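# Move sample box into freezer rack by the window

## Task

Carry the sample box from the shelved bench beside the door to the freezer rack on the shelved bench beside the window, and push it fully into a free slot. The task fails if the rack leaves its bench, if any other box is not fully seated in the rack at the end, or if the sample box ever touches the floor. Moving the parked cart, the pedal bin or the stool is allowed. Finish by releasing the box and backing away, with the robot upright and not tilted; a fall or a tilt fails the task.

## Robot and tools

ROBOT. A Rainbow Robotics RB-Y1: a two-wheel drive base with two rear casters (0.66 m long, 0.58 m wide, front edge 0.10 m ahead of the wheel axle), a folding torso (leg with ankle, knee, hip), two 7-joint arms with parallel grippers, and a pan/tilt head. Each arm is rated for 3 kg. A bent leg can reach past the base front.

FRAMES. Base frame: origin on the floor between the drive wheels, x forward, y left, z up. The reported chest, left_hand and right_hand poses are in this frame. chest is a spine point 0.08 m under the shoulders, its x along the chest's facing, z up the spine. A hand point lies between its finger pads; fingers point along the hand's -z and close along its x. Printed hand positions drift from the truth, more so at full reach. Odometry frame is the base frame at scene start; base_odometry counts wheel turns only (slip looks like travel), heading in radians, left positive, -3.142 to 3.142.

execute_actions. Arguments: actions (a list holding one action, or empty to just read state and images) and cameras (subset of head_camera, left_wrist_camera, right_wrist_camera, or all; null/omitted gives all, [] gives none). An action may hold:
- base: exactly one of translate_m (metres, relative offset, straight ahead positive, -3 to 3) or rotate_rad (radians, relative turn in place, left/counter-clockwise positive, -3.2 to 3.2). No sideways motion.
- joints: one flat object keyed by joint name covering both arms, torso and head; every value is an absolute target (radians, grippers in metres of pad opening). Ranges: torso_squat_rad 0 to 1.2 (higher lowers a level chest); torso_shift_rad -0.3 to 0.6 (positive pushes hips forward); torso_pitch_rad -0.2 to 1.4 (positive leans forward); torso_yaw_rad -1.5 to 1.5 (left positive); shoulder_pitch -2.356 to 2.356 (0 hanging, negative raises forward); left_shoulder_roll_rad 0 to 3.141 and right_shoulder_roll_rad -3.141 to 0 (each lifts its arm outward); shoulder_yaw -2.094 to 2.094 (positive swings a bent forearm left, both arms); elbow -2.617 to 0.01 (negative bends); forearm_roll -3.141 to 3.141 and hand_roll -2.705 to 2.705 (positive counter-clockwise seen from above on a hanging arm, both arms); wrist_pitch -1.57 to 1.919 (negative tips the hand forward); gripper_m 0 to 0.1; head_pan_rad -0.523 to 0.523 (relative to chest, left positive); head_tilt_rad -0.35 to 1.57 (positive looks down). Joint tolerance for done is ±0.02 rad, grippers ±0.004 m.
- speeds: translate_m 0.05 to 0.4 m/s, rotate_rad 0.1 to 1.509 rad/s (defaults are the top values; turn acceleration 0.5 rad/s²). A base move needing over 8.667 s is refused.
- min_time_s: 0.1 to 8, a floor on each arm/head motion's duration.
Motions in one action start together. Anything not named keeps pushing toward its previous target. Unknown keys or out-of-range values reject the whole call. No action exceeds 15 s. Top joint speeds: arms 1 rad/s (wrist joints 1.5), head 1.5, squat and pitch 0.3, shift 0.15, torso yaw 0.6, grippers 0.1 m/s.

Torso combined limits: squat+shift <= 1.52; squat-shift+pitch <= 1.57; shift+0.5 pitch-0.4 squat <= 0.7; shift+0.3 pitch-0.5 squat <= 0.39. Breaking one leaves commanded torso joints short with off_target.

Other tools: wait (seconds 0 to 10, sends nothing, returns state and images); zoom_image (camera, region [x0, y0, x1, y1] in pixels of that camera's last full image, at most 504x504; head image 896x504, wrist images 644x364); finished_scene (scene: the current scene's number; final, reports success).

RESULTS. base_status and joint_status tell how each motion ended: done (for the base, the wheels finished even if slipping); off_target (resting away from target, maybe still pushing); limit_stop_at_<name> (a built-in limit); limit_stop_at_own_body (self-collision guard stopped it before touching; move the arm or torso apart); contact_stop (torso or arm hit firm resistance, could not lift, or pressed an arm into something); stopped_with_arm (torso halted because an arm contact-stopped); time_out (took over 1.5x expected plus 1 s, torso 2.5x, max 14 s). A contact_stop, time_out or stopped_with_arm halts the whole group (torso, left arm, or right arm) and those joints hold where they are. Relieve a stuck part in its own action, arms before torso. Exception: if both hands share one object and the torso contact-stops immediately with nothing in the way, resend every arm joint at its current reading, then the torso command. "joint command not followed" plus a cause line means an arm's targets were held back (arm self or arm-arm check); the gripper still moves; the robot may retry those targets later. on_its_own lists uncommanded behavior; "held at" is a target, not a position. A Motor temperatures line lists per-arm values in joint_positions order. If one call reports a stop, later calls in the same reply are skipped.

GRIPPING. Command an opening at least 0.005 m below the object's width; off_target is then normal.

HAZARDS. The base does not stop at obstacles and may keep pushing; the leg hitting furniture can shove the robot backward with no odometry sign. Heavy load far ahead of the wheels can tip the robot, unguarded. Never let the arms strike or press each other hard, grippers included; the arm-arm check ignores grippers and palms. Contact torque reaching a joint limit (shoulders 64.4, elbows 33.1, wrist joints 23 N m, load included) freezes the robot for 10 s. Holding loads heats motors: warnings from 65 °C, brakes at 80 °C with an OVER-TEMPERATURE FAULT; resend targets afterwards. The robot holds its last command while you think. Loose objects may occasionally get nudged. Avoid drops, slips, slams and hard pushes.

Each tool is called after ">>>" as name(argument=value, ...), one argument or row to a line, values as JSON.

## Session

I'll start by looking at the current state and the camera images.

>>> execute_actions(
  actions=[],
)

Scene clock: 0.00 s.
Motor temperatures (°C, as the motors report them): left_arm=[30 27 29 28 32 32 35] | right_arm=[27 30 25 28 34 36 37]
base_odometry: x=+0.000 y=+0.000 heading=+0.000 (m, m, rad; odometry frame)
base_status: not commanded
joint_positions: torso_squat_rad=+0.350 torso_shift_rad=+0.000 torso_pitch_rad=+0.000 torso_yaw_rad=-0.001 left_shoulder_pitch_rad=-0.004 left_shoulder_roll_rad=+0.014 left_shoulder_yaw_rad=+0.038 left_elbow_rad=-0.098 left_forearm_roll_rad=-0.019 left_wrist_pitch_rad=+0.017 left_hand_roll_rad=+0.014 left_gripper_m=+0.099 right_shoulder_pitch_rad=+0.015 right_shoulder_roll_rad=-0.038 right_shoulder_yaw_rad=+0.024 right_elbow_rad=-0.221 right_forearm_roll_rad=-0.002 right_wrist_pitch_rad=-0.020 right_hand_roll_rad=-0.026 right_gripper_m=+0.100 head_pan_rad=+0.000 head_tilt_rad=+0.400
joint_status: not commanded
chest: x=-0.2276 y=+0.0000 z=+1.2474 quat_wxyz=(+1.000, +0.000, +0.000, +0.000) (m; base frame)
left_hand: x=-0.1810 y=+0.2326 z=+0.5642 quat_wxyz=(+0.999, +0.008, -0.042, +0.015) (m; base frame)
right_hand: x=-0.1273 y=-0.2460 z=+0.5697 quat_wxyz=(+0.993, -0.016, -0.113, -0.003) (m; base frame)
pictures: head_camera, left_wrist_camera, right_wrist_camera
Images, in order (width x height): head_camera 896x504, left_wrist_camera 644x364, right_wrist_camera 644x364.

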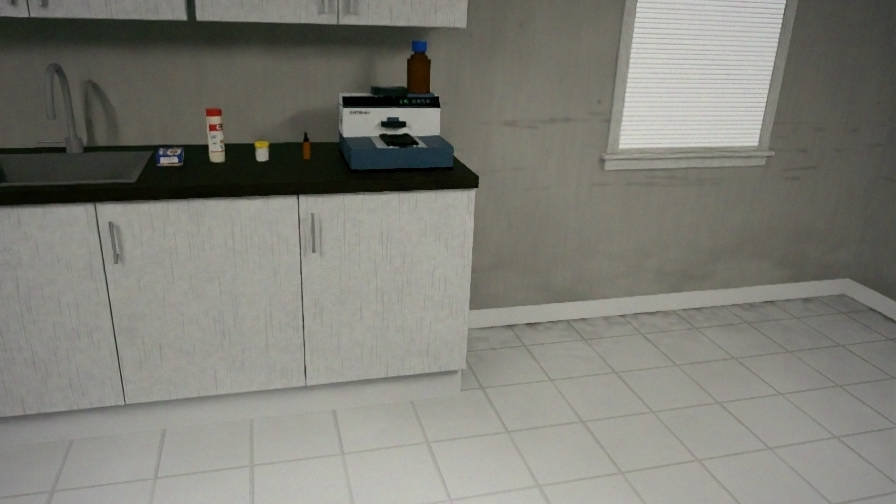

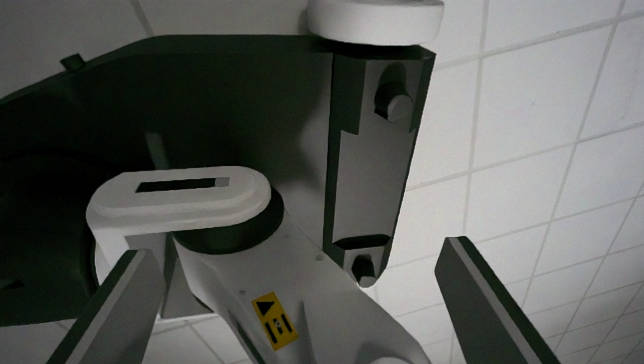

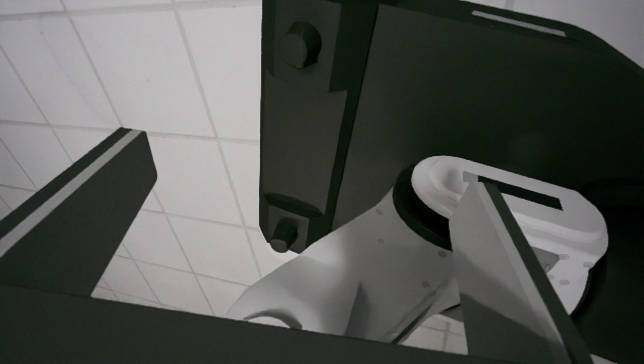

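>>> execute_actions(
  actions=[
    {"joints": {"head_pan_rad": -0.52, "head_tilt_rad": 0.35}},
  ],
  cameras=["head_camera"],
)

>>> execute_actions(
  actions=[
    {"joints": {"head_pan_rad": 0.52, "head_tilt_rad": 0.35}},
  ],
  cameras=["head_camera"],
)

Scene clock: 1.17 s.
Motor temperatures (°C, as the motors report them): left_arm=[30 27 29 28 32 32 35] | right_arm=[27 30 25 28 34 36 37]
base_odometry: x=+0.000 y=+0.000 heading=+0.000 (m, m, rad; odometry frame)
base_status: not commanded
joint_positions: torso_squat_rad=+0.350 torso_shift_rad=+0.000 torso_pitch_rad=+0.000 torso_yaw_rad=-0.001 left_shoulder_pitch_rad=-0.004 left_shoulder_roll_rad=+0.014 left_shoulder_yaw_rad=+0.038 left_elbow_rad=-0.098 left_forearm_roll_rad=-0.019 left_wrist_pitch_rad=+0.017 left_hand_roll_rad=+0.014 left_gripper_m=+0.099 right_shoulder_pitch_rad=+0.015 right_shoulder_roll_rad=-0.038 right_shoulder_yaw_rad=+0.024 right_elbow_rad=-0.221 right_forearm_roll_rad=-0.002 right_wrist_pitch_rad=-0.020 right_hand_roll_rad=-0.026 right_gripper_m=+0.100 head_pan_rad=-0.520 head_tilt_rad=+0.350
joint_status: all done
chest: x=-0.2276 y=+0.0000 z=+1.2474 quat_wxyz=(+1.000, +0.000, +0.000, +0.000) (m; base frame)
left_hand: x=-0.1810 y=+0.2326 z=+0.5642 quat_wxyz=(+0.999, +0.008, -0.042, +0.015) (m; base frame)
right_hand: x=-0.1273 y=-0.2460 z=+0.5697 quat_wxyz=(+0.993, -0.016, -0.113, -0.003) (m; base frame)
pictures: head_camera
Images, in order (width x height): head_camera 896x504.

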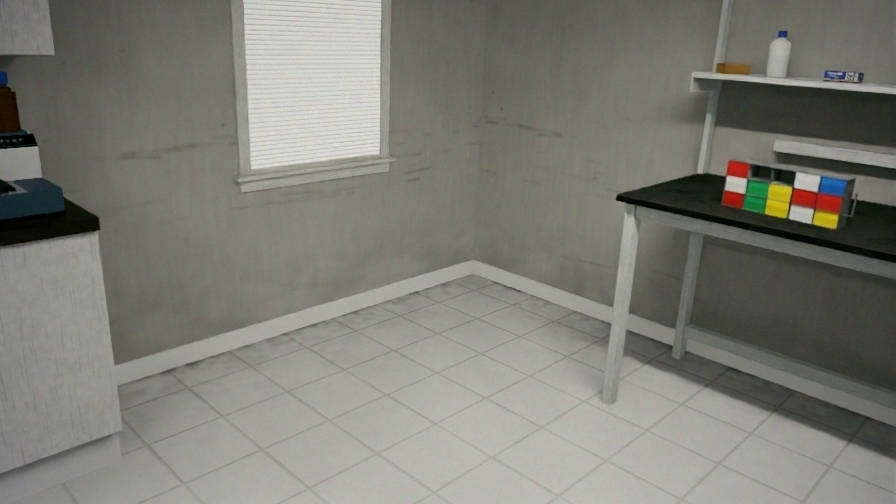

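Scene clock: 2.53 s.
Motor temperatures (°C, as the motors report them): left_arm=[30 27 29 28 32 32 35] | right_arm=[27 30 25 28 34 36 37]
base_odometry: x=+0.000 y=+0.000 heading=+0.000 (m, m, rad; odometry frame)
base_status: not commanded
joint_positions: torso_squat_rad=+0.350 torso_shift_rad=+0.000 torso_pitch_rad=+0.000 torso_yaw_rad=-0.001 left_shoulder_pitch_rad=-0.004 left_shoulder_roll_rad=+0.014 left_shoulder_yaw_rad=+0.038 left_elbow_rad=-0.098 left_forearm_roll_rad=-0.019 left_wrist_pitch_rad=+0.017 left_hand_roll_rad=+0.014 left_gripper_m=+0.099 right_shoulder_pitch_rad=+0.015 right_shoulder_roll_rad=-0.038 right_shoulder_yaw_rad=+0.024 right_elbow_rad=-0.221 right_forearm_roll_rad=-0.002 right_wrist_pitch_rad=-0.020 right_hand_roll_rad=-0.026 right_gripper_m=+0.100 head_pan_rad=+0.520 head_tilt_rad=+0.350
joint_status: all done
chest: x=-0.2276 y=+0.0000 z=+1.2474 quat_wxyz=(+1.000, +0.000, +0.000, +0.000) (m; base frame)
left_hand: x=-0.1810 y=+0.2326 z=+0.5642 quat_wxyz=(+0.999, +0.008, -0.042, +0.015) (m; base frame)
right_hand: x=-0.1273 y=-0.2460 z=+0.5697 quat_wxyz=(+0.993, -0.016, -0.113, -0.003) (m; base frame)
pictures: head_camera
Images, in order (width x height): head_camera 896x504.

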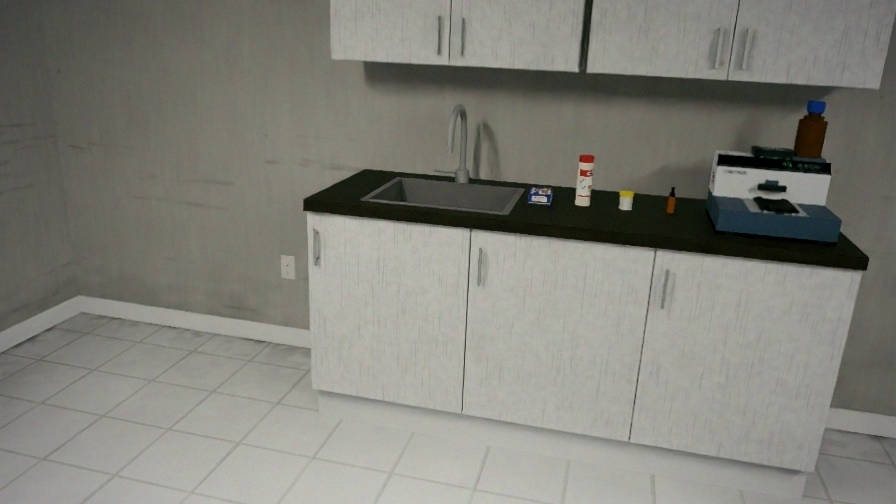

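>>> execute_actions(
  actions=[
    {"joints": {"head_pan_rad": -0.52, "head_tilt_rad": 0.4, "torso_yaw_rad": -0.95}},
  ],
  cameras=["head_camera"],
)

Scene clock: 5.00 s.
Motor temperatures (°C, as the motors report them): left_arm=[30 27 29 28 32 32 35] | right_arm=[27 30 25 28 34 36 37]
base_odometry: x=+0.000 y=+0.000 heading=+0.000 (m, m, rad; odometry frame)
base_status: not commanded
joint_positions: torso_squat_rad=+0.350 torso_shift_rad=+0.000 torso_pitch_rad=+0.000 torso_yaw_rad=-0.950 left_shoulder_pitch_rad=-0.004 left_shoulder_roll_rad=+0.014 left_shoulder_yaw_rad=+0.038 left_elbow_rad=-0.098 left_forearm_roll_rad=-0.019 left_wrist_pitch_rad=+0.017 left_hand_roll_rad=+0.014 left_gripper_m=+0.099 right_shoulder_pitch_rad=+0.015 right_shoulder_roll_rad=-0.038 right_shoulder_yaw_rad=+0.024 right_elbow_rad=-0.221 right_forearm_roll_rad=-0.002 right_wrist_pitch_rad=-0.020 right_hand_roll_rad=-0.026 right_gripper_m=+0.100 head_pan_rad=-0.520 head_tilt_rad=+0.400
joint_status: all done
chest: x=-0.2276 y=+0.0000 z=+1.2474 quat_wxyz=(+0.889, +0.000, +0.000, -0.457) (m; base frame)
left_hand: x=-0.0118 y=+0.0975 z=+0.5641 quat_wxyz=(+0.895, -0.012, -0.041, -0.443) (m; base frame)
right_hand: x=-0.3697 y=-0.2248 z=+0.5698 quat_wxyz=(+0.882, -0.066, -0.093, -0.456) (m; base frame)
pictures: head_camera
Images, in order (width x height): head_camera 896x504.

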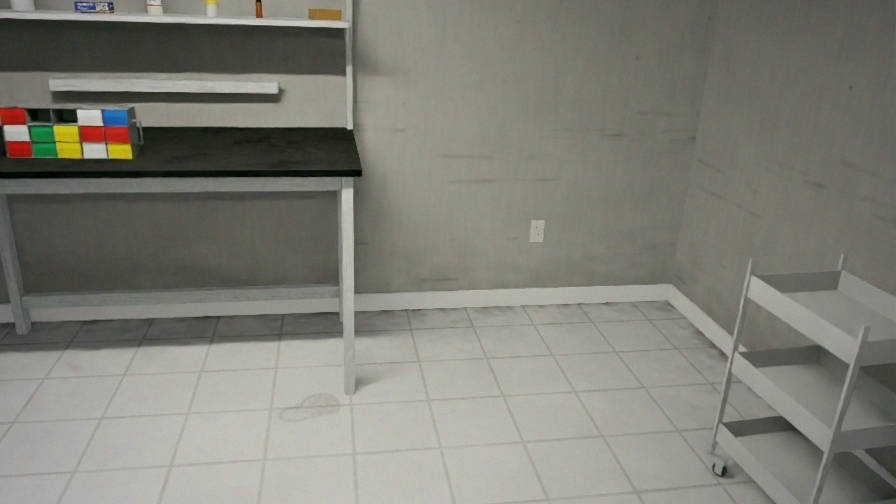

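>>> zoom_image(
  camera="head_camera",
  region=[0, 60, 240, 200],
)

>>> execute_actions(
  actions=[
    {"joints": {"head_pan_rad": -0.52, "head_tilt_rad": 0.45, "torso_yaw_rad": -1.5}},
  ],
  cameras=["head_camera"],
)

Region (0, 60, 240, 200) of head_camera's 896x504 image, scaled by 2.100, with more detail than that image has; it fills the top 294 rows of this view, and the rest is white.

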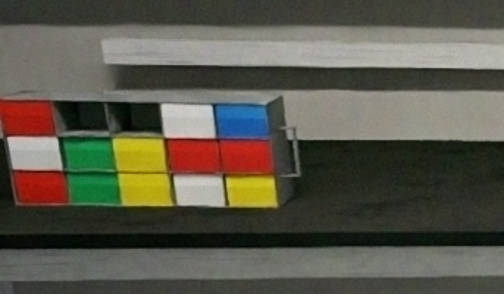

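Scene clock: 5.90 s.
Motor temperatures (°C, as the motors report them): left_arm=[30 27 29 28 32 32 35] | right_arm=[27 30 25 28 34 36 37]
base_odometry: x=+0.000 y=+0.000 heading=+0.000 (m, m, rad; odometry frame)
base_status: not commanded
joint_positions: torso_squat_rad=+0.350 torso_shift_rad=+0.000 torso_pitch_rad=+0.000 torso_yaw_rad=-1.062 left_shoulder_pitch_rad=-0.005 left_shoulder_roll_rad=+0.014 left_shoulder_yaw_rad=+0.038 left_elbow_rad=-0.098 left_forearm_roll_rad=-0.019 left_wrist_pitch_rad=+0.017 left_hand_roll_rad=+0.014 left_gripper_m=+0.099 right_shoulder_pitch_rad=+0.016 right_shoulder_roll_rad=-0.038 right_shoulder_yaw_rad=+0.024 right_elbow_rad=-0.221 right_forearm_roll_rad=-0.002 right_wrist_pitch_rad=-0.020 right_hand_roll_rad=-0.026 right_gripper_m=+0.100 head_pan_rad=-0.520 head_tilt_rad=+0.450
joint_status: torso_yaw_rad limit_stop_at_own_body (moved -0.112 of -0.550); the others done
on_its_own: torso_yaw_rad is held at -1.062, not at your -1.500, since a limit_stop_at_own_body
chest: x=-0.2276 y=+0.0000 z=+1.2474 quat_wxyz=(+0.862, +0.000, +0.000, -0.507) (m; base frame)
left_hand: x=-0.0021 y=+0.0724 z=+0.5641 quat_wxyz=(+0.869, -0.015, -0.041, -0.493) (m; base frame)
right_hand: x=-0.3943 y=-0.2073 z=+0.5697 quat_wxyz=(+0.855, -0.071, -0.089, -0.505) (m; base frame)
pictures: head_camera
Images, in order (width x height): head_camera 896x504.

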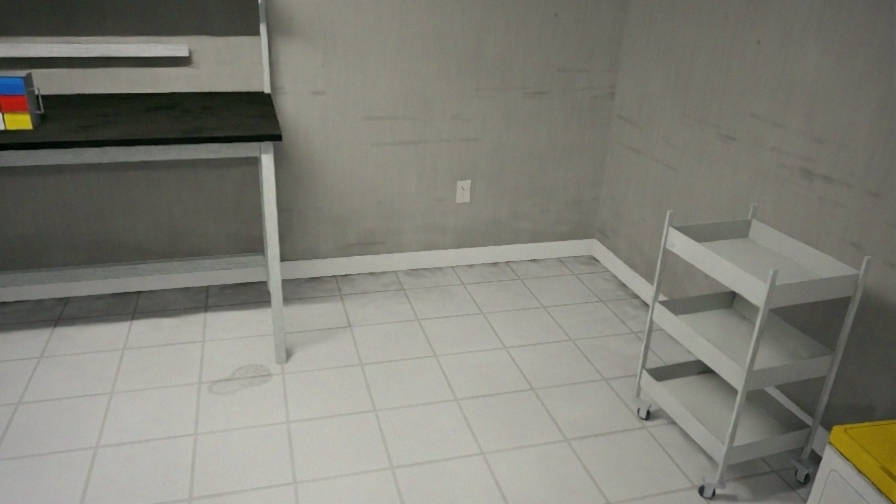

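>>> execute_actions(
  actions=[
    {"base": {"rotate_rad": -1.0}, "joints": {"head_pan_rad": -0.52, "head_tilt_rad": 0.45, "torso_yaw_rad": -1.0}},
  ],
  cameras=["head_camera"],
)

Scene clock: 9.90 s.
Motor temperatures (°C, as the motors report them): left_arm=[30 27 29 28 32 32 35] | right_arm=[27 30 25 28 34 36 37]
base_odometry: x=+0.000 y=+0.000 heading=-1.000 (m, m, rad; odometry frame)
base_status: done
joint_positions: torso_squat_rad=+0.350 torso_shift_rad=+0.000 torso_pitch_rad=+0.000 torso_yaw_rad=-1.000 left_shoulder_pitch_rad=-0.004 left_shoulder_roll_rad=+0.014 left_shoulder_yaw_rad=+0.038 left_elbow_rad=-0.098 left_forearm_roll_rad=-0.019 left_wrist_pitch_rad=+0.017 left_hand_roll_rad=+0.014 left_gripper_m=+0.099 right_shoulder_pitch_rad=+0.015 right_shoulder_roll_rad=-0.038 right_shoulder_yaw_rad=+0.024 right_elbow_rad=-0.221 right_forearm_roll_rad=-0.002 right_wrist_pitch_rad=-0.020 right_hand_roll_rad=-0.026 right_gripper_m=+0.100 head_pan_rad=-0.520 head_tilt_rad=+0.450
joint_status: all done
chest: x=-0.2276 y=+0.0000 z=+1.2474 quat_wxyz=(+0.878, +0.000, +0.000, -0.479) (m; base frame)
left_hand: x=-0.0072 y=+0.0865 z=+0.5641 quat_wxyz=(+0.884, -0.013, -0.041, -0.465) (m; base frame)
right_hand: x=-0.3808 y=-0.2175 z=+0.5698 quat_wxyz=(+0.871, -0.068, -0.091, -0.478) (m; base frame)
pictures: head_camera
Images, in order (width x height): head_camera 896x504.

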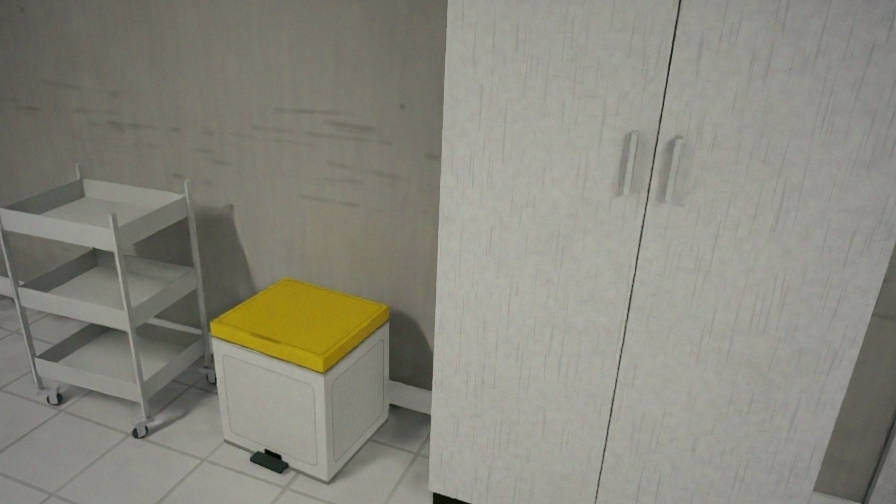

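>>> execute_actions(
  actions=[
    {"base": {"rotate_rad": -1.6}, "joints": {"head_pan_rad": -0.45, "head_tilt_rad": 0.4, "torso_yaw_rad": -1.0}},
  ],
  cameras=["head_camera"],
)

Scene clock: 13.97 s.
Motor temperatures (°C, as the motors report them): left_arm=[30 27 29 28 32 32 35] | right_arm=[27 30 25 28 34 36 37]
base_odometry: x=+0.000 y=+0.000 heading=-2.599 (m, m, rad; odometry frame)
base_status: done
joint_positions: torso_squat_rad=+0.350 torso_shift_rad=+0.000 torso_pitch_rad=+0.000 torso_yaw_rad=-1.000 left_shoulder_pitch_rad=-0.004 left_shoulder_roll_rad=+0.014 left_shoulder_yaw_rad=+0.038 left_elbow_rad=-0.098 left_forearm_roll_rad=-0.019 left_wrist_pitch_rad=+0.017 left_hand_roll_rad=+0.014 left_gripper_m=+0.099 right_shoulder_pitch_rad=+0.015 right_shoulder_roll_rad=-0.038 right_shoulder_yaw_rad=+0.024 right_elbow_rad=-0.221 right_forearm_roll_rad=-0.002 right_wrist_pitch_rad=-0.020 right_hand_roll_rad=-0.026 right_gripper_m=+0.100 head_pan_rad=-0.450 head_tilt_rad=+0.400
joint_status: all done
chest: x=-0.2277 y=+0.0000 z=+1.2474 quat_wxyz=(+0.878, +0.000, +0.000, -0.479) (m; base frame)
left_hand: x=-0.0072 y=+0.0865 z=+0.5641 quat_wxyz=(+0.884, -0.013, -0.041, -0.465) (m; base frame)
right_hand: x=-0.3808 y=-0.2175 z=+0.5698 quat_wxyz=(+0.871, -0.068, -0.091, -0.478) (m; base frame)
pictures: head_camera
Images, in order (width x height): head_camera 896x504.

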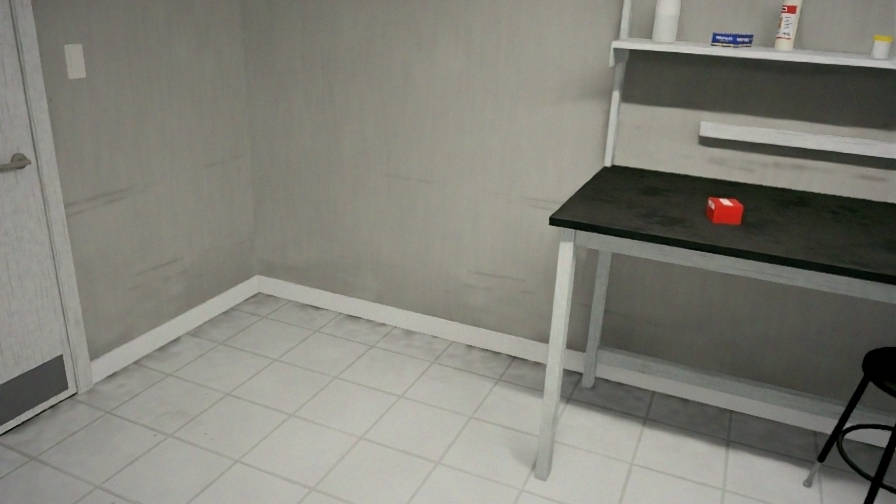

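>>> zoom_image(
  camera="head_camera",
  region=[660, 160, 800, 260],
)

Region (660, 160, 800, 260) of head_camera's 896x504 image, scaled by 3.600, with more detail than that image has; it fills the top 360 rows of this view, and the rest is white.

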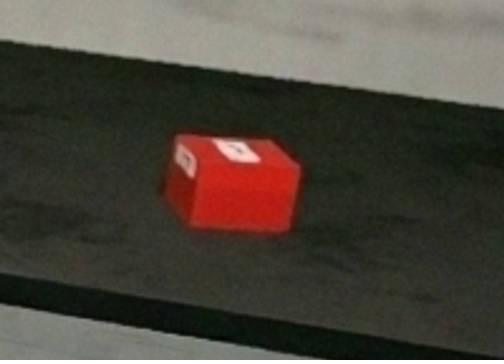

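>>> execute_actions(
  actions=[
    {"base": {"rotate_rad": -1.91}, "joints": {"head_pan_rad": 0.0, "head_tilt_rad": 0.5, "torso_yaw_rad": 0.0}},
  ],
  cameras=["head_camera"],
)

Scene clock: 23.40 s.
Motor temperatures (°C, as the motors report them): left_arm=[30 27 29 28 32 32 35] | right_arm=[27 30 25 28 34 36 37]
base_odometry: x=+0.000 y=+0.000 heading=+1.774 (m, m, rad; odometry frame)
base_status: done
joint_positions: torso_squat_rad=+0.350 torso_shift_rad=+0.000 torso_pitch_rad=+0.000 torso_yaw_rad=+0.000 left_shoulder_pitch_rad=-0.004 left_shoulder_roll_rad=+0.014 left_shoulder_yaw_rad=+0.038 left_elbow_rad=-0.098 left_forearm_roll_rad=-0.019 left_wrist_pitch_rad=+0.017 left_hand_roll_rad=+0.014 left_gripper_m=+0.099 right_shoulder_pitch_rad=+0.015 right_shoulder_roll_rad=-0.038 right_shoulder_yaw_rad=+0.024 right_elbow_rad=-0.221 right_forearm_roll_rad=-0.002 right_wrist_pitch_rad=-0.020 right_hand_roll_rad=-0.026 right_gripper_m=+0.100 head_pan_rad=+0.000 head_tilt_rad=+0.500
joint_status: all done
chest: x=-0.2277 y=+0.0000 z=+1.2474 quat_wxyz=(+1.000, +0.000, +0.000, +0.000) (m; base frame)
left_hand: x=-0.1812 y=+0.2327 z=+0.5642 quat_wxyz=(+0.999, +0.008, -0.042, +0.015) (m; base frame)
right_hand: x=-0.1271 y=-0.2460 z=+0.5697 quat_wxyz=(+0.993, -0.016, -0.113, -0.002) (m; base frame)
pictures: head_camera
Images, in order (width x height): head_camera 896x504.

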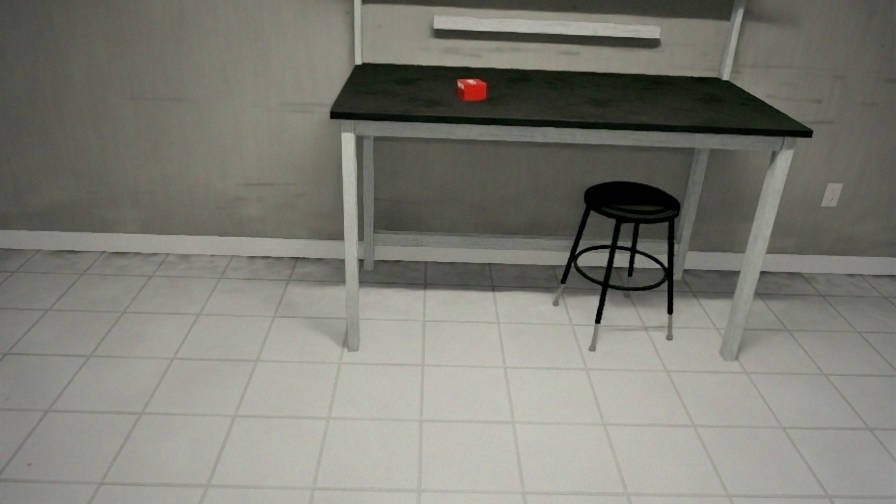

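>>> zoom_image(
  camera="head_camera",
  region=[300, 250, 600, 504],
)

>>> zoom_image(
  camera="head_camera",
  region=[420, 55, 520, 135],
)

Region (300, 250, 600, 504) of head_camera's 896x504 image, scaled by 1.680, with more detail than that image has; it fills the top 427 rows of this view, and the rest is white.

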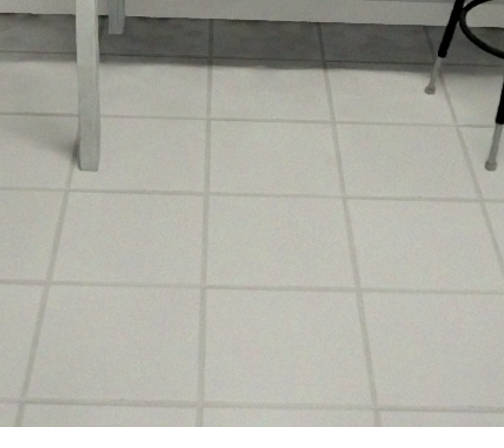

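Region (420, 55, 520, 135) of head_camera's 896x504 image, scaled by 5.040, with more detail than that image has; it fills the top 403 rows of this view, and the rest is white.

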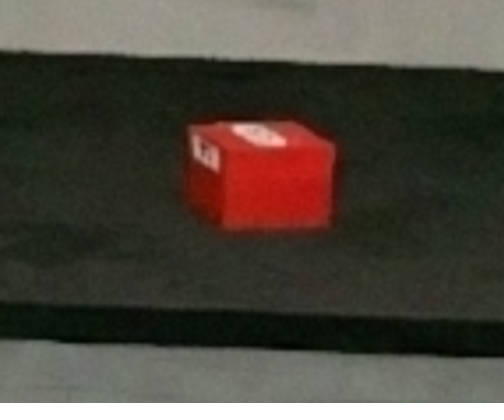

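>>> execute_actions(
  actions=[
    {"base": {"translate_m": 1.45}, "joints": {"head_pan_rad": -0.36, "head_tilt_rad": 0.75, "torso_yaw_rad": 0.3, "torso_shift_rad": 0.15, "torso_squat_rad": 0.3, "right_shoulder_pitch_rad": 0.0, "right_shoulder_roll_rad": -0.02, "right_shoulder_yaw_rad": 0.0, "right_elbow_rad": -2.094, "right_forearm_roll_rad": 0.0, "right_wrist_pitch_rad": 1.047, "right_hand_roll_rad": 1.571}, "min_time_s": 3},
  ],
  cameras=["head_camera", "right_wrist_camera"],
)

Scene clock: 29.97 s.
Motor temperatures (°C, as the motors report them): left_arm=[30 27 29 28 32 32 35] | right_arm=[28 30 25 28 34 36 37]
base_odometry: x=-0.293 y=+1.420 heading=+1.774 (m, m, rad; odometry frame)
base_status: done
joint_positions: torso_squat_rad=+0.300 torso_shift_rad=+0.150 torso_pitch_rad=+0.000 torso_yaw_rad=+0.300 left_shoulder_pitch_rad=-0.004 left_shoulder_roll_rad=+0.014 left_shoulder_yaw_rad=+0.038 left_elbow_rad=-0.098 left_forearm_roll_rad=-0.019 left_wrist_pitch_rad=+0.017 left_hand_roll_rad=+0.014 left_gripper_m=+0.099 right_shoulder_pitch_rad=+0.000 right_shoulder_roll_rad=-0.020 right_shoulder_yaw_rad=+0.000 right_elbow_rad=-2.094 right_forearm_roll_rad=+0.000 right_wrist_pitch_rad=+1.047 right_hand_roll_rad=+1.571 right_gripper_m=+0.100 head_pan_rad=-0.360 head_tilt_rad=+0.750
joint_status: all done
chest: x=-0.1279 y=+0.0000 z=+1.2512 quat_wxyz=(+0.989, +0.000, +0.000, +0.149) (m; base frame)
left_hand: x=-0.1523 y=+0.2361 z=+0.5680 quat_wxyz=(+0.985, +0.015, -0.041, +0.164) (m; base frame)
right_hand: x=+0.3858 y=-0.0773 z=+1.0407 quat_wxyz=(+0.510, -0.303, -0.397, +0.700) (m; base frame)
pictures: head_camera, right_wrist_camera
Images, in order (width x height): head_camera 896x504, right_wrist_camera 644x364.

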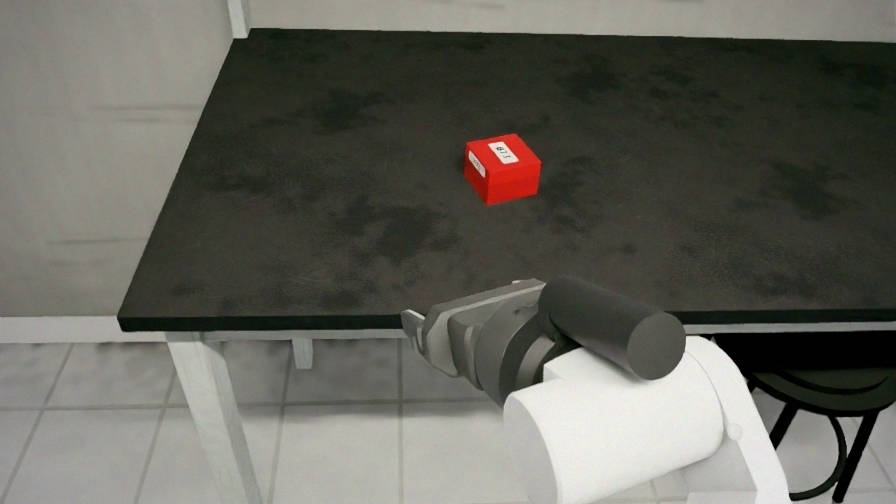

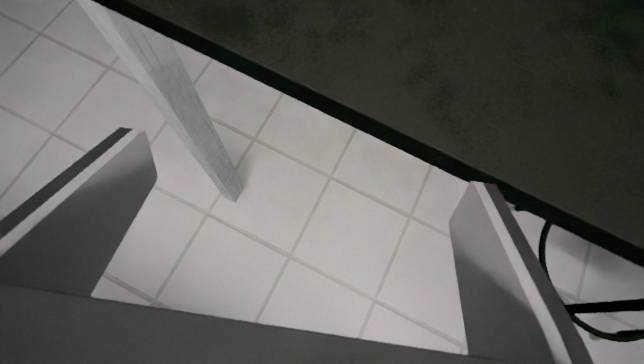

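>>> zoom_image(
  camera="head_camera",
  region=[440, 115, 566, 220],
)

>>> zoom_image(
  camera="head_camera",
  region=[380, 250, 632, 430],
)

Region (440, 115, 566, 220) of head_camera's 896x504 image, scaled by 4.000, with more detail than that image has.

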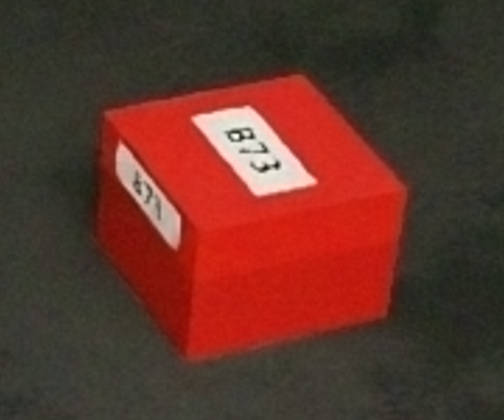

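Region (380, 250, 632, 430) of head_camera's 896x504 image, scaled by 2.000, with more detail than that image has; it fills the top 360 rows of this view, and the rest is white.

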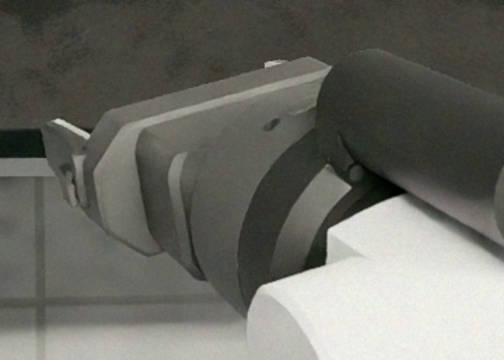

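>>> execute_actions(
  actions=[
    {"base": {"translate_m": 0.35}, "joints": {"head_pan_rad": -0.5, "head_tilt_rad": 0.95, "torso_squat_rad": 0.42, "right_shoulder_pitch_rad": 0.0, "right_shoulder_roll_rad": 0.0, "right_shoulder_yaw_rad": -0.32, "right_elbow_rad": -2.094, "right_forearm_roll_rad": -0.34, "right_wrist_pitch_rad": 1.099, "right_hand_roll_rad": 1.911}, "min_time_s": 1},
  ],
  cameras=["head_camera", "right_wrist_camera"],
)

Scene clock: 34.23 s.
Motor temperatures (°C, as the motors report them): left_arm=[30 27 29 28 32 32 35] | right_arm=[28 30 25 28 34 36 37]
base_odometry: x=-0.363 y=+1.763 heading=+1.773 (m, m, rad; odometry frame)
base_status: done
joint_positions: torso_squat_rad=+0.420 torso_shift_rad=+0.150 torso_pitch_rad=+0.000 torso_yaw_rad=+0.300 left_shoulder_pitch_rad=-0.004 left_shoulder_roll_rad=+0.014 left_shoulder_yaw_rad=+0.038 left_elbow_rad=-0.098 left_forearm_roll_rad=-0.019 left_wrist_pitch_rad=+0.017 left_hand_roll_rad=+0.014 left_gripper_m=+0.099 right_shoulder_pitch_rad=+0.000 right_shoulder_roll_rad=+0.000 right_shoulder_yaw_rad=-0.320 right_elbow_rad=-2.094 right_forearm_roll_rad=-0.340 right_wrist_pitch_rad=+1.099 right_hand_roll_rad=+1.911 right_gripper_m=+0.100 head_pan_rad=-0.500 head_tilt_rad=+0.950
joint_status: all done
chest: x=-0.1323 y=+0.0000 z=+1.2219 quat_wxyz=(+0.989, +0.000, +0.000, +0.149) (m; base frame)
left_hand: x=-0.1566 y=+0.2361 z=+0.5388 quat_wxyz=(+0.985, +0.015, -0.041, +0.164) (m; base frame)
right_hand: x=+0.3897 y=-0.1507 z=+1.0114 quat_wxyz=(+0.503, -0.290, -0.407, +0.705) (m; base frame)
pictures: head_camera, right_wrist_camera
Images, in order (width x height): head_camera 896x504, right_wrist_camera 644x364.

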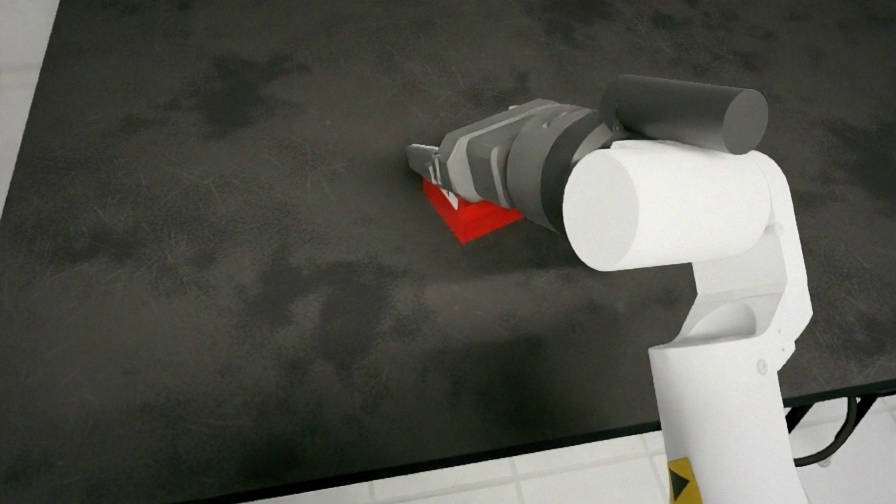

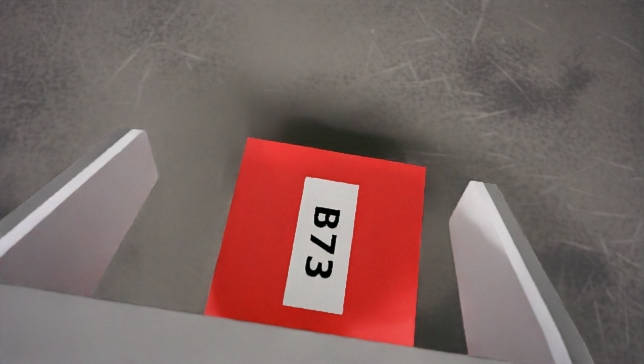

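>>> execute_actions(
  actions=[
    {"joints": {"torso_squat_rad": 0.47, "torso_yaw_rad": 0.235, "right_shoulder_yaw_rad": -0.296, "right_forearm_roll_rad": -0.364, "right_wrist_pitch_rad": 1.107, "right_hand_roll_rad": 1.935}},
  ],
  cameras=["head_camera", "right_wrist_camera"],
)

Scene clock: 36.33 s.
Motor temperatures (°C, as the motors report them): left_arm=[30 27 29 28 32 32 35] | right_arm=[28 30 25 28 34 36 37]
base_odometry: x=-0.363 y=+1.763 heading=+1.773 (m, m, rad; odometry frame)
base_status: not commanded
joint_positions: torso_squat_rad=+0.470 torso_shift_rad=+0.150 torso_pitch_rad=+0.000 torso_yaw_rad=+0.235 left_shoulder_pitch_rad=-0.004 left_shoulder_roll_rad=+0.014 left_shoulder_yaw_rad=+0.038 left_elbow_rad=-0.098 left_forearm_roll_rad=-0.019 left_wrist_pitch_rad=+0.017 left_hand_roll_rad=+0.014 left_gripper_m=+0.099 right_shoulder_pitch_rad=+0.000 right_shoulder_roll_rad=+0.000 right_shoulder_yaw_rad=-0.296 right_elbow_rad=-2.094 right_forearm_roll_rad=-0.364 right_wrist_pitch_rad=+1.107 right_hand_roll_rad=+1.935 right_gripper_m=+0.100 head_pan_rad=-0.500 head_tilt_rad=+0.950
joint_status: all done
chest: x=-0.1347 y=+0.0000 z=+1.2070 quat_wxyz=(+0.993, +0.000, +0.000, +0.117) (m; base frame)
left_hand: x=-0.1435 y=+0.2372 z=+0.5239 quat_wxyz=(+0.990, +0.013, -0.041, +0.132) (m; base frame)
right_hand: x=+0.3740 y=-0.1683 z=+0.9966 quat_wxyz=(+0.509, -0.293, -0.405, +0.701) (m; base frame)
pictures: head_camera, right_wrist_camera
Images, in order (width x height): head_camera 896x504, right_wrist_camera 644x364.

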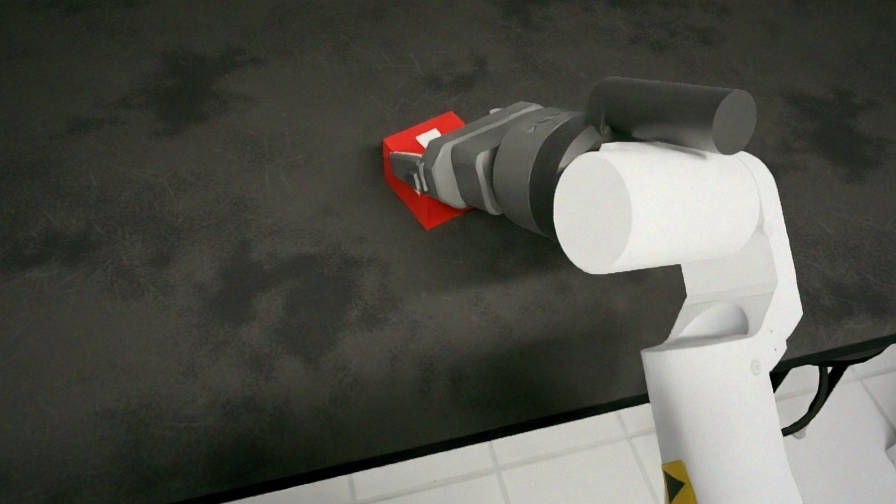

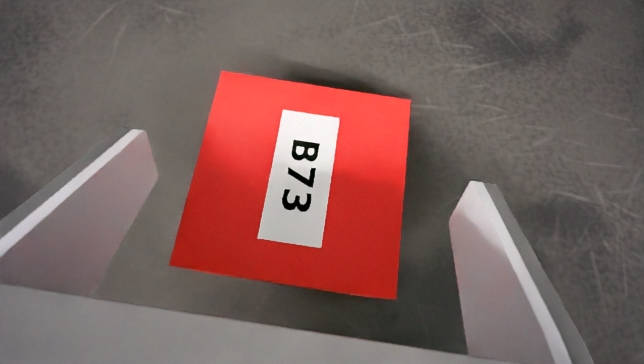

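>>> execute_actions(
  actions=[
    {"joints": {"torso_squat_rad": 0.59}},
  ],
  cameras=["head_camera", "right_wrist_camera"],
)

Scene clock: 37.77 s.
Motor temperatures (°C, as the motors report them): left_arm=[30 27 29 28 32 32 35] | right_arm=[28 30 25 28 34 36 37]
base_odometry: x=-0.363 y=+1.763 heading=+1.773 (m, m, rad; odometry frame)
base_status: not commanded
joint_positions: torso_squat_rad=+0.590 torso_shift_rad=+0.150 torso_pitch_rad=+0.000 torso_yaw_rad=+0.235 left_shoulder_pitch_rad=-0.004 left_shoulder_roll_rad=+0.014 left_shoulder_yaw_rad=+0.038 left_elbow_rad=-0.098 left_forearm_roll_rad=-0.019 left_wrist_pitch_rad=+0.017 left_hand_roll_rad=+0.014 left_gripper_m=+0.099 right_shoulder_pitch_rad=+0.000 right_shoulder_roll_rad=+0.000 right_shoulder_yaw_rad=-0.296 right_elbow_rad=-2.094 right_forearm_roll_rad=-0.364 right_wrist_pitch_rad=+1.107 right_hand_roll_rad=+1.935 right_gripper_m=+0.100 head_pan_rad=-0.500 head_tilt_rad=+0.950
joint_status: all done
chest: x=-0.1410 y=-0.0001 z=+1.1651 quat_wxyz=(+0.993, +0.000, +0.000, +0.117) (m; base frame)
left_hand: x=-0.1499 y=+0.2372 z=+0.4819 quat_wxyz=(+0.990, +0.013, -0.041, +0.132) (m; base frame)
right_hand: x=+0.3677 y=-0.1683 z=+0.9546 quat_wxyz=(+0.509, -0.293, -0.405, +0.701) (m; base frame)
pictures: head_camera, right_wrist_camera
Images, in order (width x height): head_camera 896x504, right_wrist_camera 644x364.

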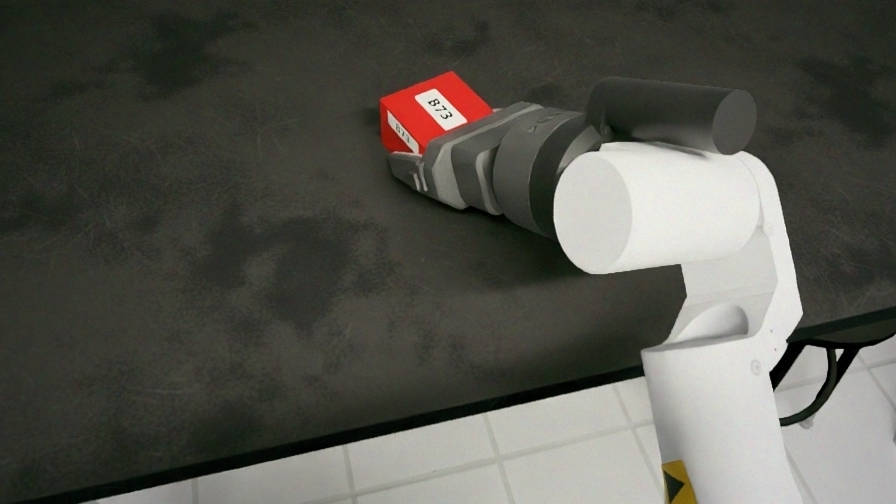

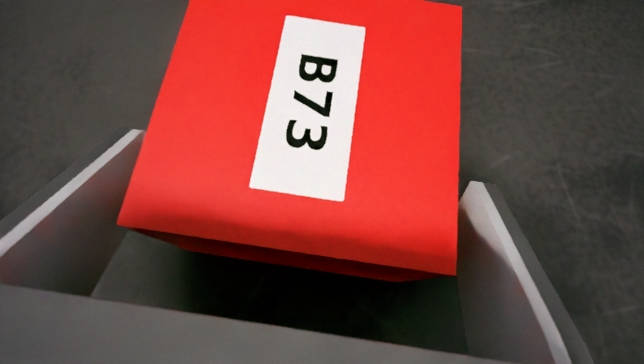

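>>> execute_actions(
  actions=[
    {"joints": {"right_gripper_m": 0.06}},
  ],
  cameras=["right_wrist_camera"],
)

Scene clock: 38.93 s.
Motor temperatures (°C, as the motors report them): left_arm=[30 27 29 28 32 32 35] | right_arm=[28 30 25 28 34 36 37]
base_odometry: x=-0.363 y=+1.763 heading=+1.773 (m, m, rad; odometry frame)
base_status: not commanded
joint_positions: torso_squat_rad=+0.590 torso_shift_rad=+0.150 torso_pitch_rad=+0.000 torso_yaw_rad=+0.235 left_shoulder_pitch_rad=-0.004 left_shoulder_roll_rad=+0.014 left_shoulder_yaw_rad=+0.038 left_elbow_rad=-0.098 left_forearm_roll_rad=-0.019 left_wrist_pitch_rad=+0.017 left_hand_roll_rad=+0.014 left_gripper_m=+0.099 right_shoulder_pitch_rad=+0.000 right_shoulder_roll_rad=+0.000 right_shoulder_yaw_rad=-0.296 right_elbow_rad=-2.094 right_forearm_roll_rad=-0.364 right_wrist_pitch_rad=+1.107 right_hand_roll_rad=+1.935 right_gripper_m=+0.076 head_pan_rad=-0.500 head_tilt_rad=+0.950
joint_status: right_gripper_m off_target (ended at +0.076, target +0.060)
chest: x=-0.1410 y=-0.0001 z=+1.1651 quat_wxyz=(+0.993, +0.000, +0.000, +0.117) (m; base frame)
left_hand: x=-0.1499 y=+0.2372 z=+0.4819 quat_wxyz=(+0.990, +0.013, -0.041, +0.132) (m; base frame)
right_hand: x=+0.3677 y=-0.1683 z=+0.9546 quat_wxyz=(+0.509, -0.293, -0.405, +0.701) (m; base frame)
pictures: right_wrist_camera
Images, in order (width x height): right_wrist_camera 644x364.

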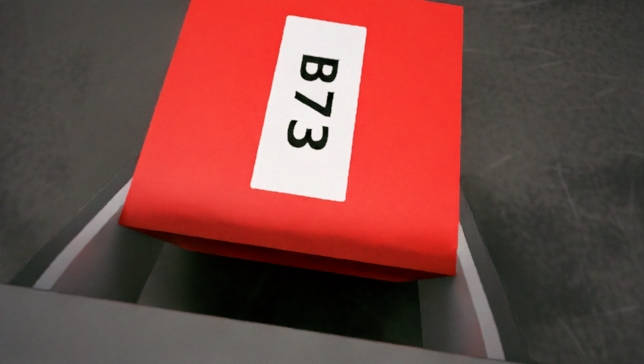

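>>> execute_actions(
  actions=[
    {"joints": {"torso_squat_rad": 0.45, "head_tilt_rad": 0.8}},
  ],
  cameras=["head_camera", "right_wrist_camera"],
)

Scene clock: 40.70 s.
Motor temperatures (°C, as the motors report them): left_arm=[30 27 29 28 32 32 35] | right_arm=[28 30 25 28 34 36 37]
base_odometry: x=-0.363 y=+1.763 heading=+1.773 (m, m, rad; odometry frame)
base_status: not commanded
joint_positions: torso_squat_rad=+0.450 torso_shift_rad=+0.150 torso_pitch_rad=+0.001 torso_yaw_rad=+0.235 left_shoulder_pitch_rad=-0.004 left_shoulder_roll_rad=+0.014 left_shoulder_yaw_rad=+0.038 left_elbow_rad=-0.098 left_forearm_roll_rad=-0.019 left_wrist_pitch_rad=+0.017 left_hand_roll_rad=+0.014 left_gripper_m=+0.099 right_shoulder_pitch_rad=+0.000 right_shoulder_roll_rad=+0.000 right_shoulder_yaw_rad=-0.296 right_elbow_rad=-2.094 right_forearm_roll_rad=-0.364 right_wrist_pitch_rad=+1.107 right_hand_roll_rad=+1.935 right_gripper_m=+0.076 head_pan_rad=-0.500 head_tilt_rad=+0.800
joint_status: all done
chest: x=-0.1336 y=+0.0000 z=+1.2132 quat_wxyz=(+0.993, +0.000, +0.000, +0.117) (m; base frame)
left_hand: x=-0.1426 y=+0.2372 z=+0.5300 quat_wxyz=(+0.990, +0.013, -0.041, +0.132) (m; base frame)
right_hand: x=+0.3751 y=-0.1683 z=+1.0026 quat_wxyz=(+0.509, -0.293, -0.405, +0.701) (m; base frame)
pictures: head_camera, right_wrist_camera
Images, in order (width x height): head_camera 896x504, right_wrist_camera 644x364.

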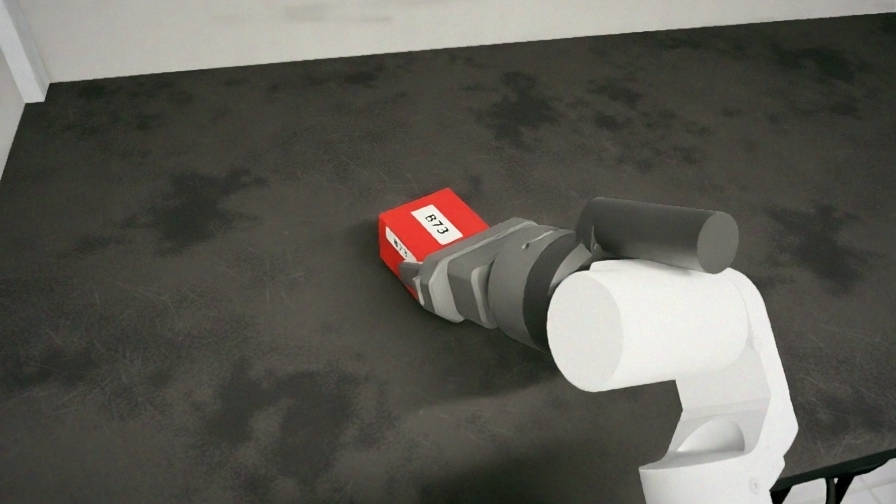

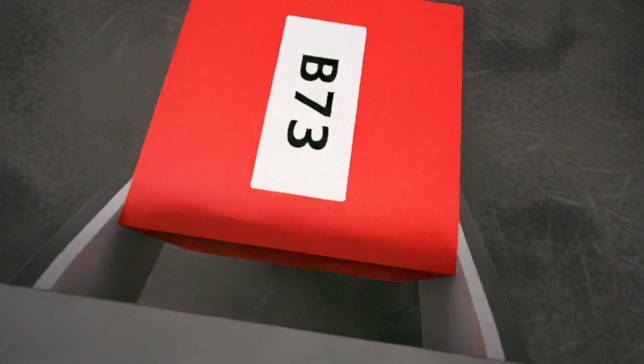

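>>> execute_actions(
  actions=[
    {"base": {"rotate_rad": 0.335}, "joints": {"torso_squat_rad": 0.33, "torso_shift_rad": 0.1}},
  ],
  cameras=["right_wrist_camera"],
)

Scene clock: 44.30 s.
Motor temperatures (°C, as the motors report them): left_arm=[30 27 29 28 32 32 35] | right_arm=[28 30 25 28 34 36 37]
base_odometry: x=-0.363 y=+1.763 heading=+2.108 (m, m, rad; odometry frame)
base_status: done
joint_positions: torso_squat_rad=+0.330 torso_shift_rad=+0.100 torso_pitch_rad=+0.000 torso_yaw_rad=+0.235 left_shoulder_pitch_rad=-0.004 left_shoulder_roll_rad=+0.014 left_shoulder_yaw_rad=+0.038 left_elbow_rad=-0.098 left_forearm_roll_rad=-0.019 left_wrist_pitch_rad=+0.017 left_hand_roll_rad=+0.014 left_gripper_m=+0.099 right_shoulder_pitch_rad=+0.000 right_shoulder_roll_rad=+0.000 right_shoulder_yaw_rad=-0.296 right_elbow_rad=-2.094 right_forearm_roll_rad=-0.364 right_wrist_pitch_rad=+1.107 right_hand_roll_rad=+1.935 right_gripper_m=+0.076 head_pan_rad=-0.500 head_tilt_rad=+0.800
joint_status: all done
chest: x=-0.1618 y=-0.0001 z=+1.2488 quat_wxyz=(+0.993, +0.000, +0.000, +0.117) (m; base frame)
left_hand: x=-0.1707 y=+0.2372 z=+0.5657 quat_wxyz=(+0.990, +0.013, -0.041, +0.132) (m; base frame)
right_hand: x=+0.3469 y=-0.1683 z=+1.0383 quat_wxyz=(+0.509, -0.293, -0.405, +0.701) (m; base frame)
pictures: right_wrist_camera
Images, in order (width x height): right_wrist_camera 644x364.

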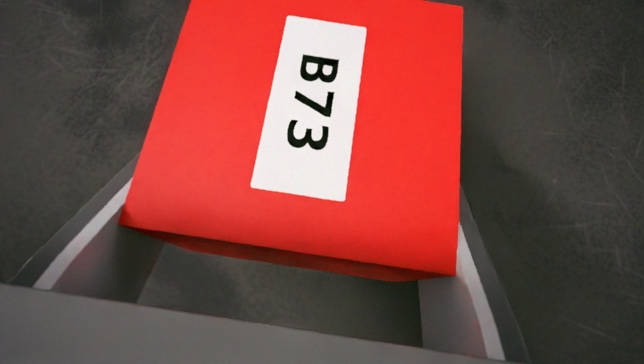

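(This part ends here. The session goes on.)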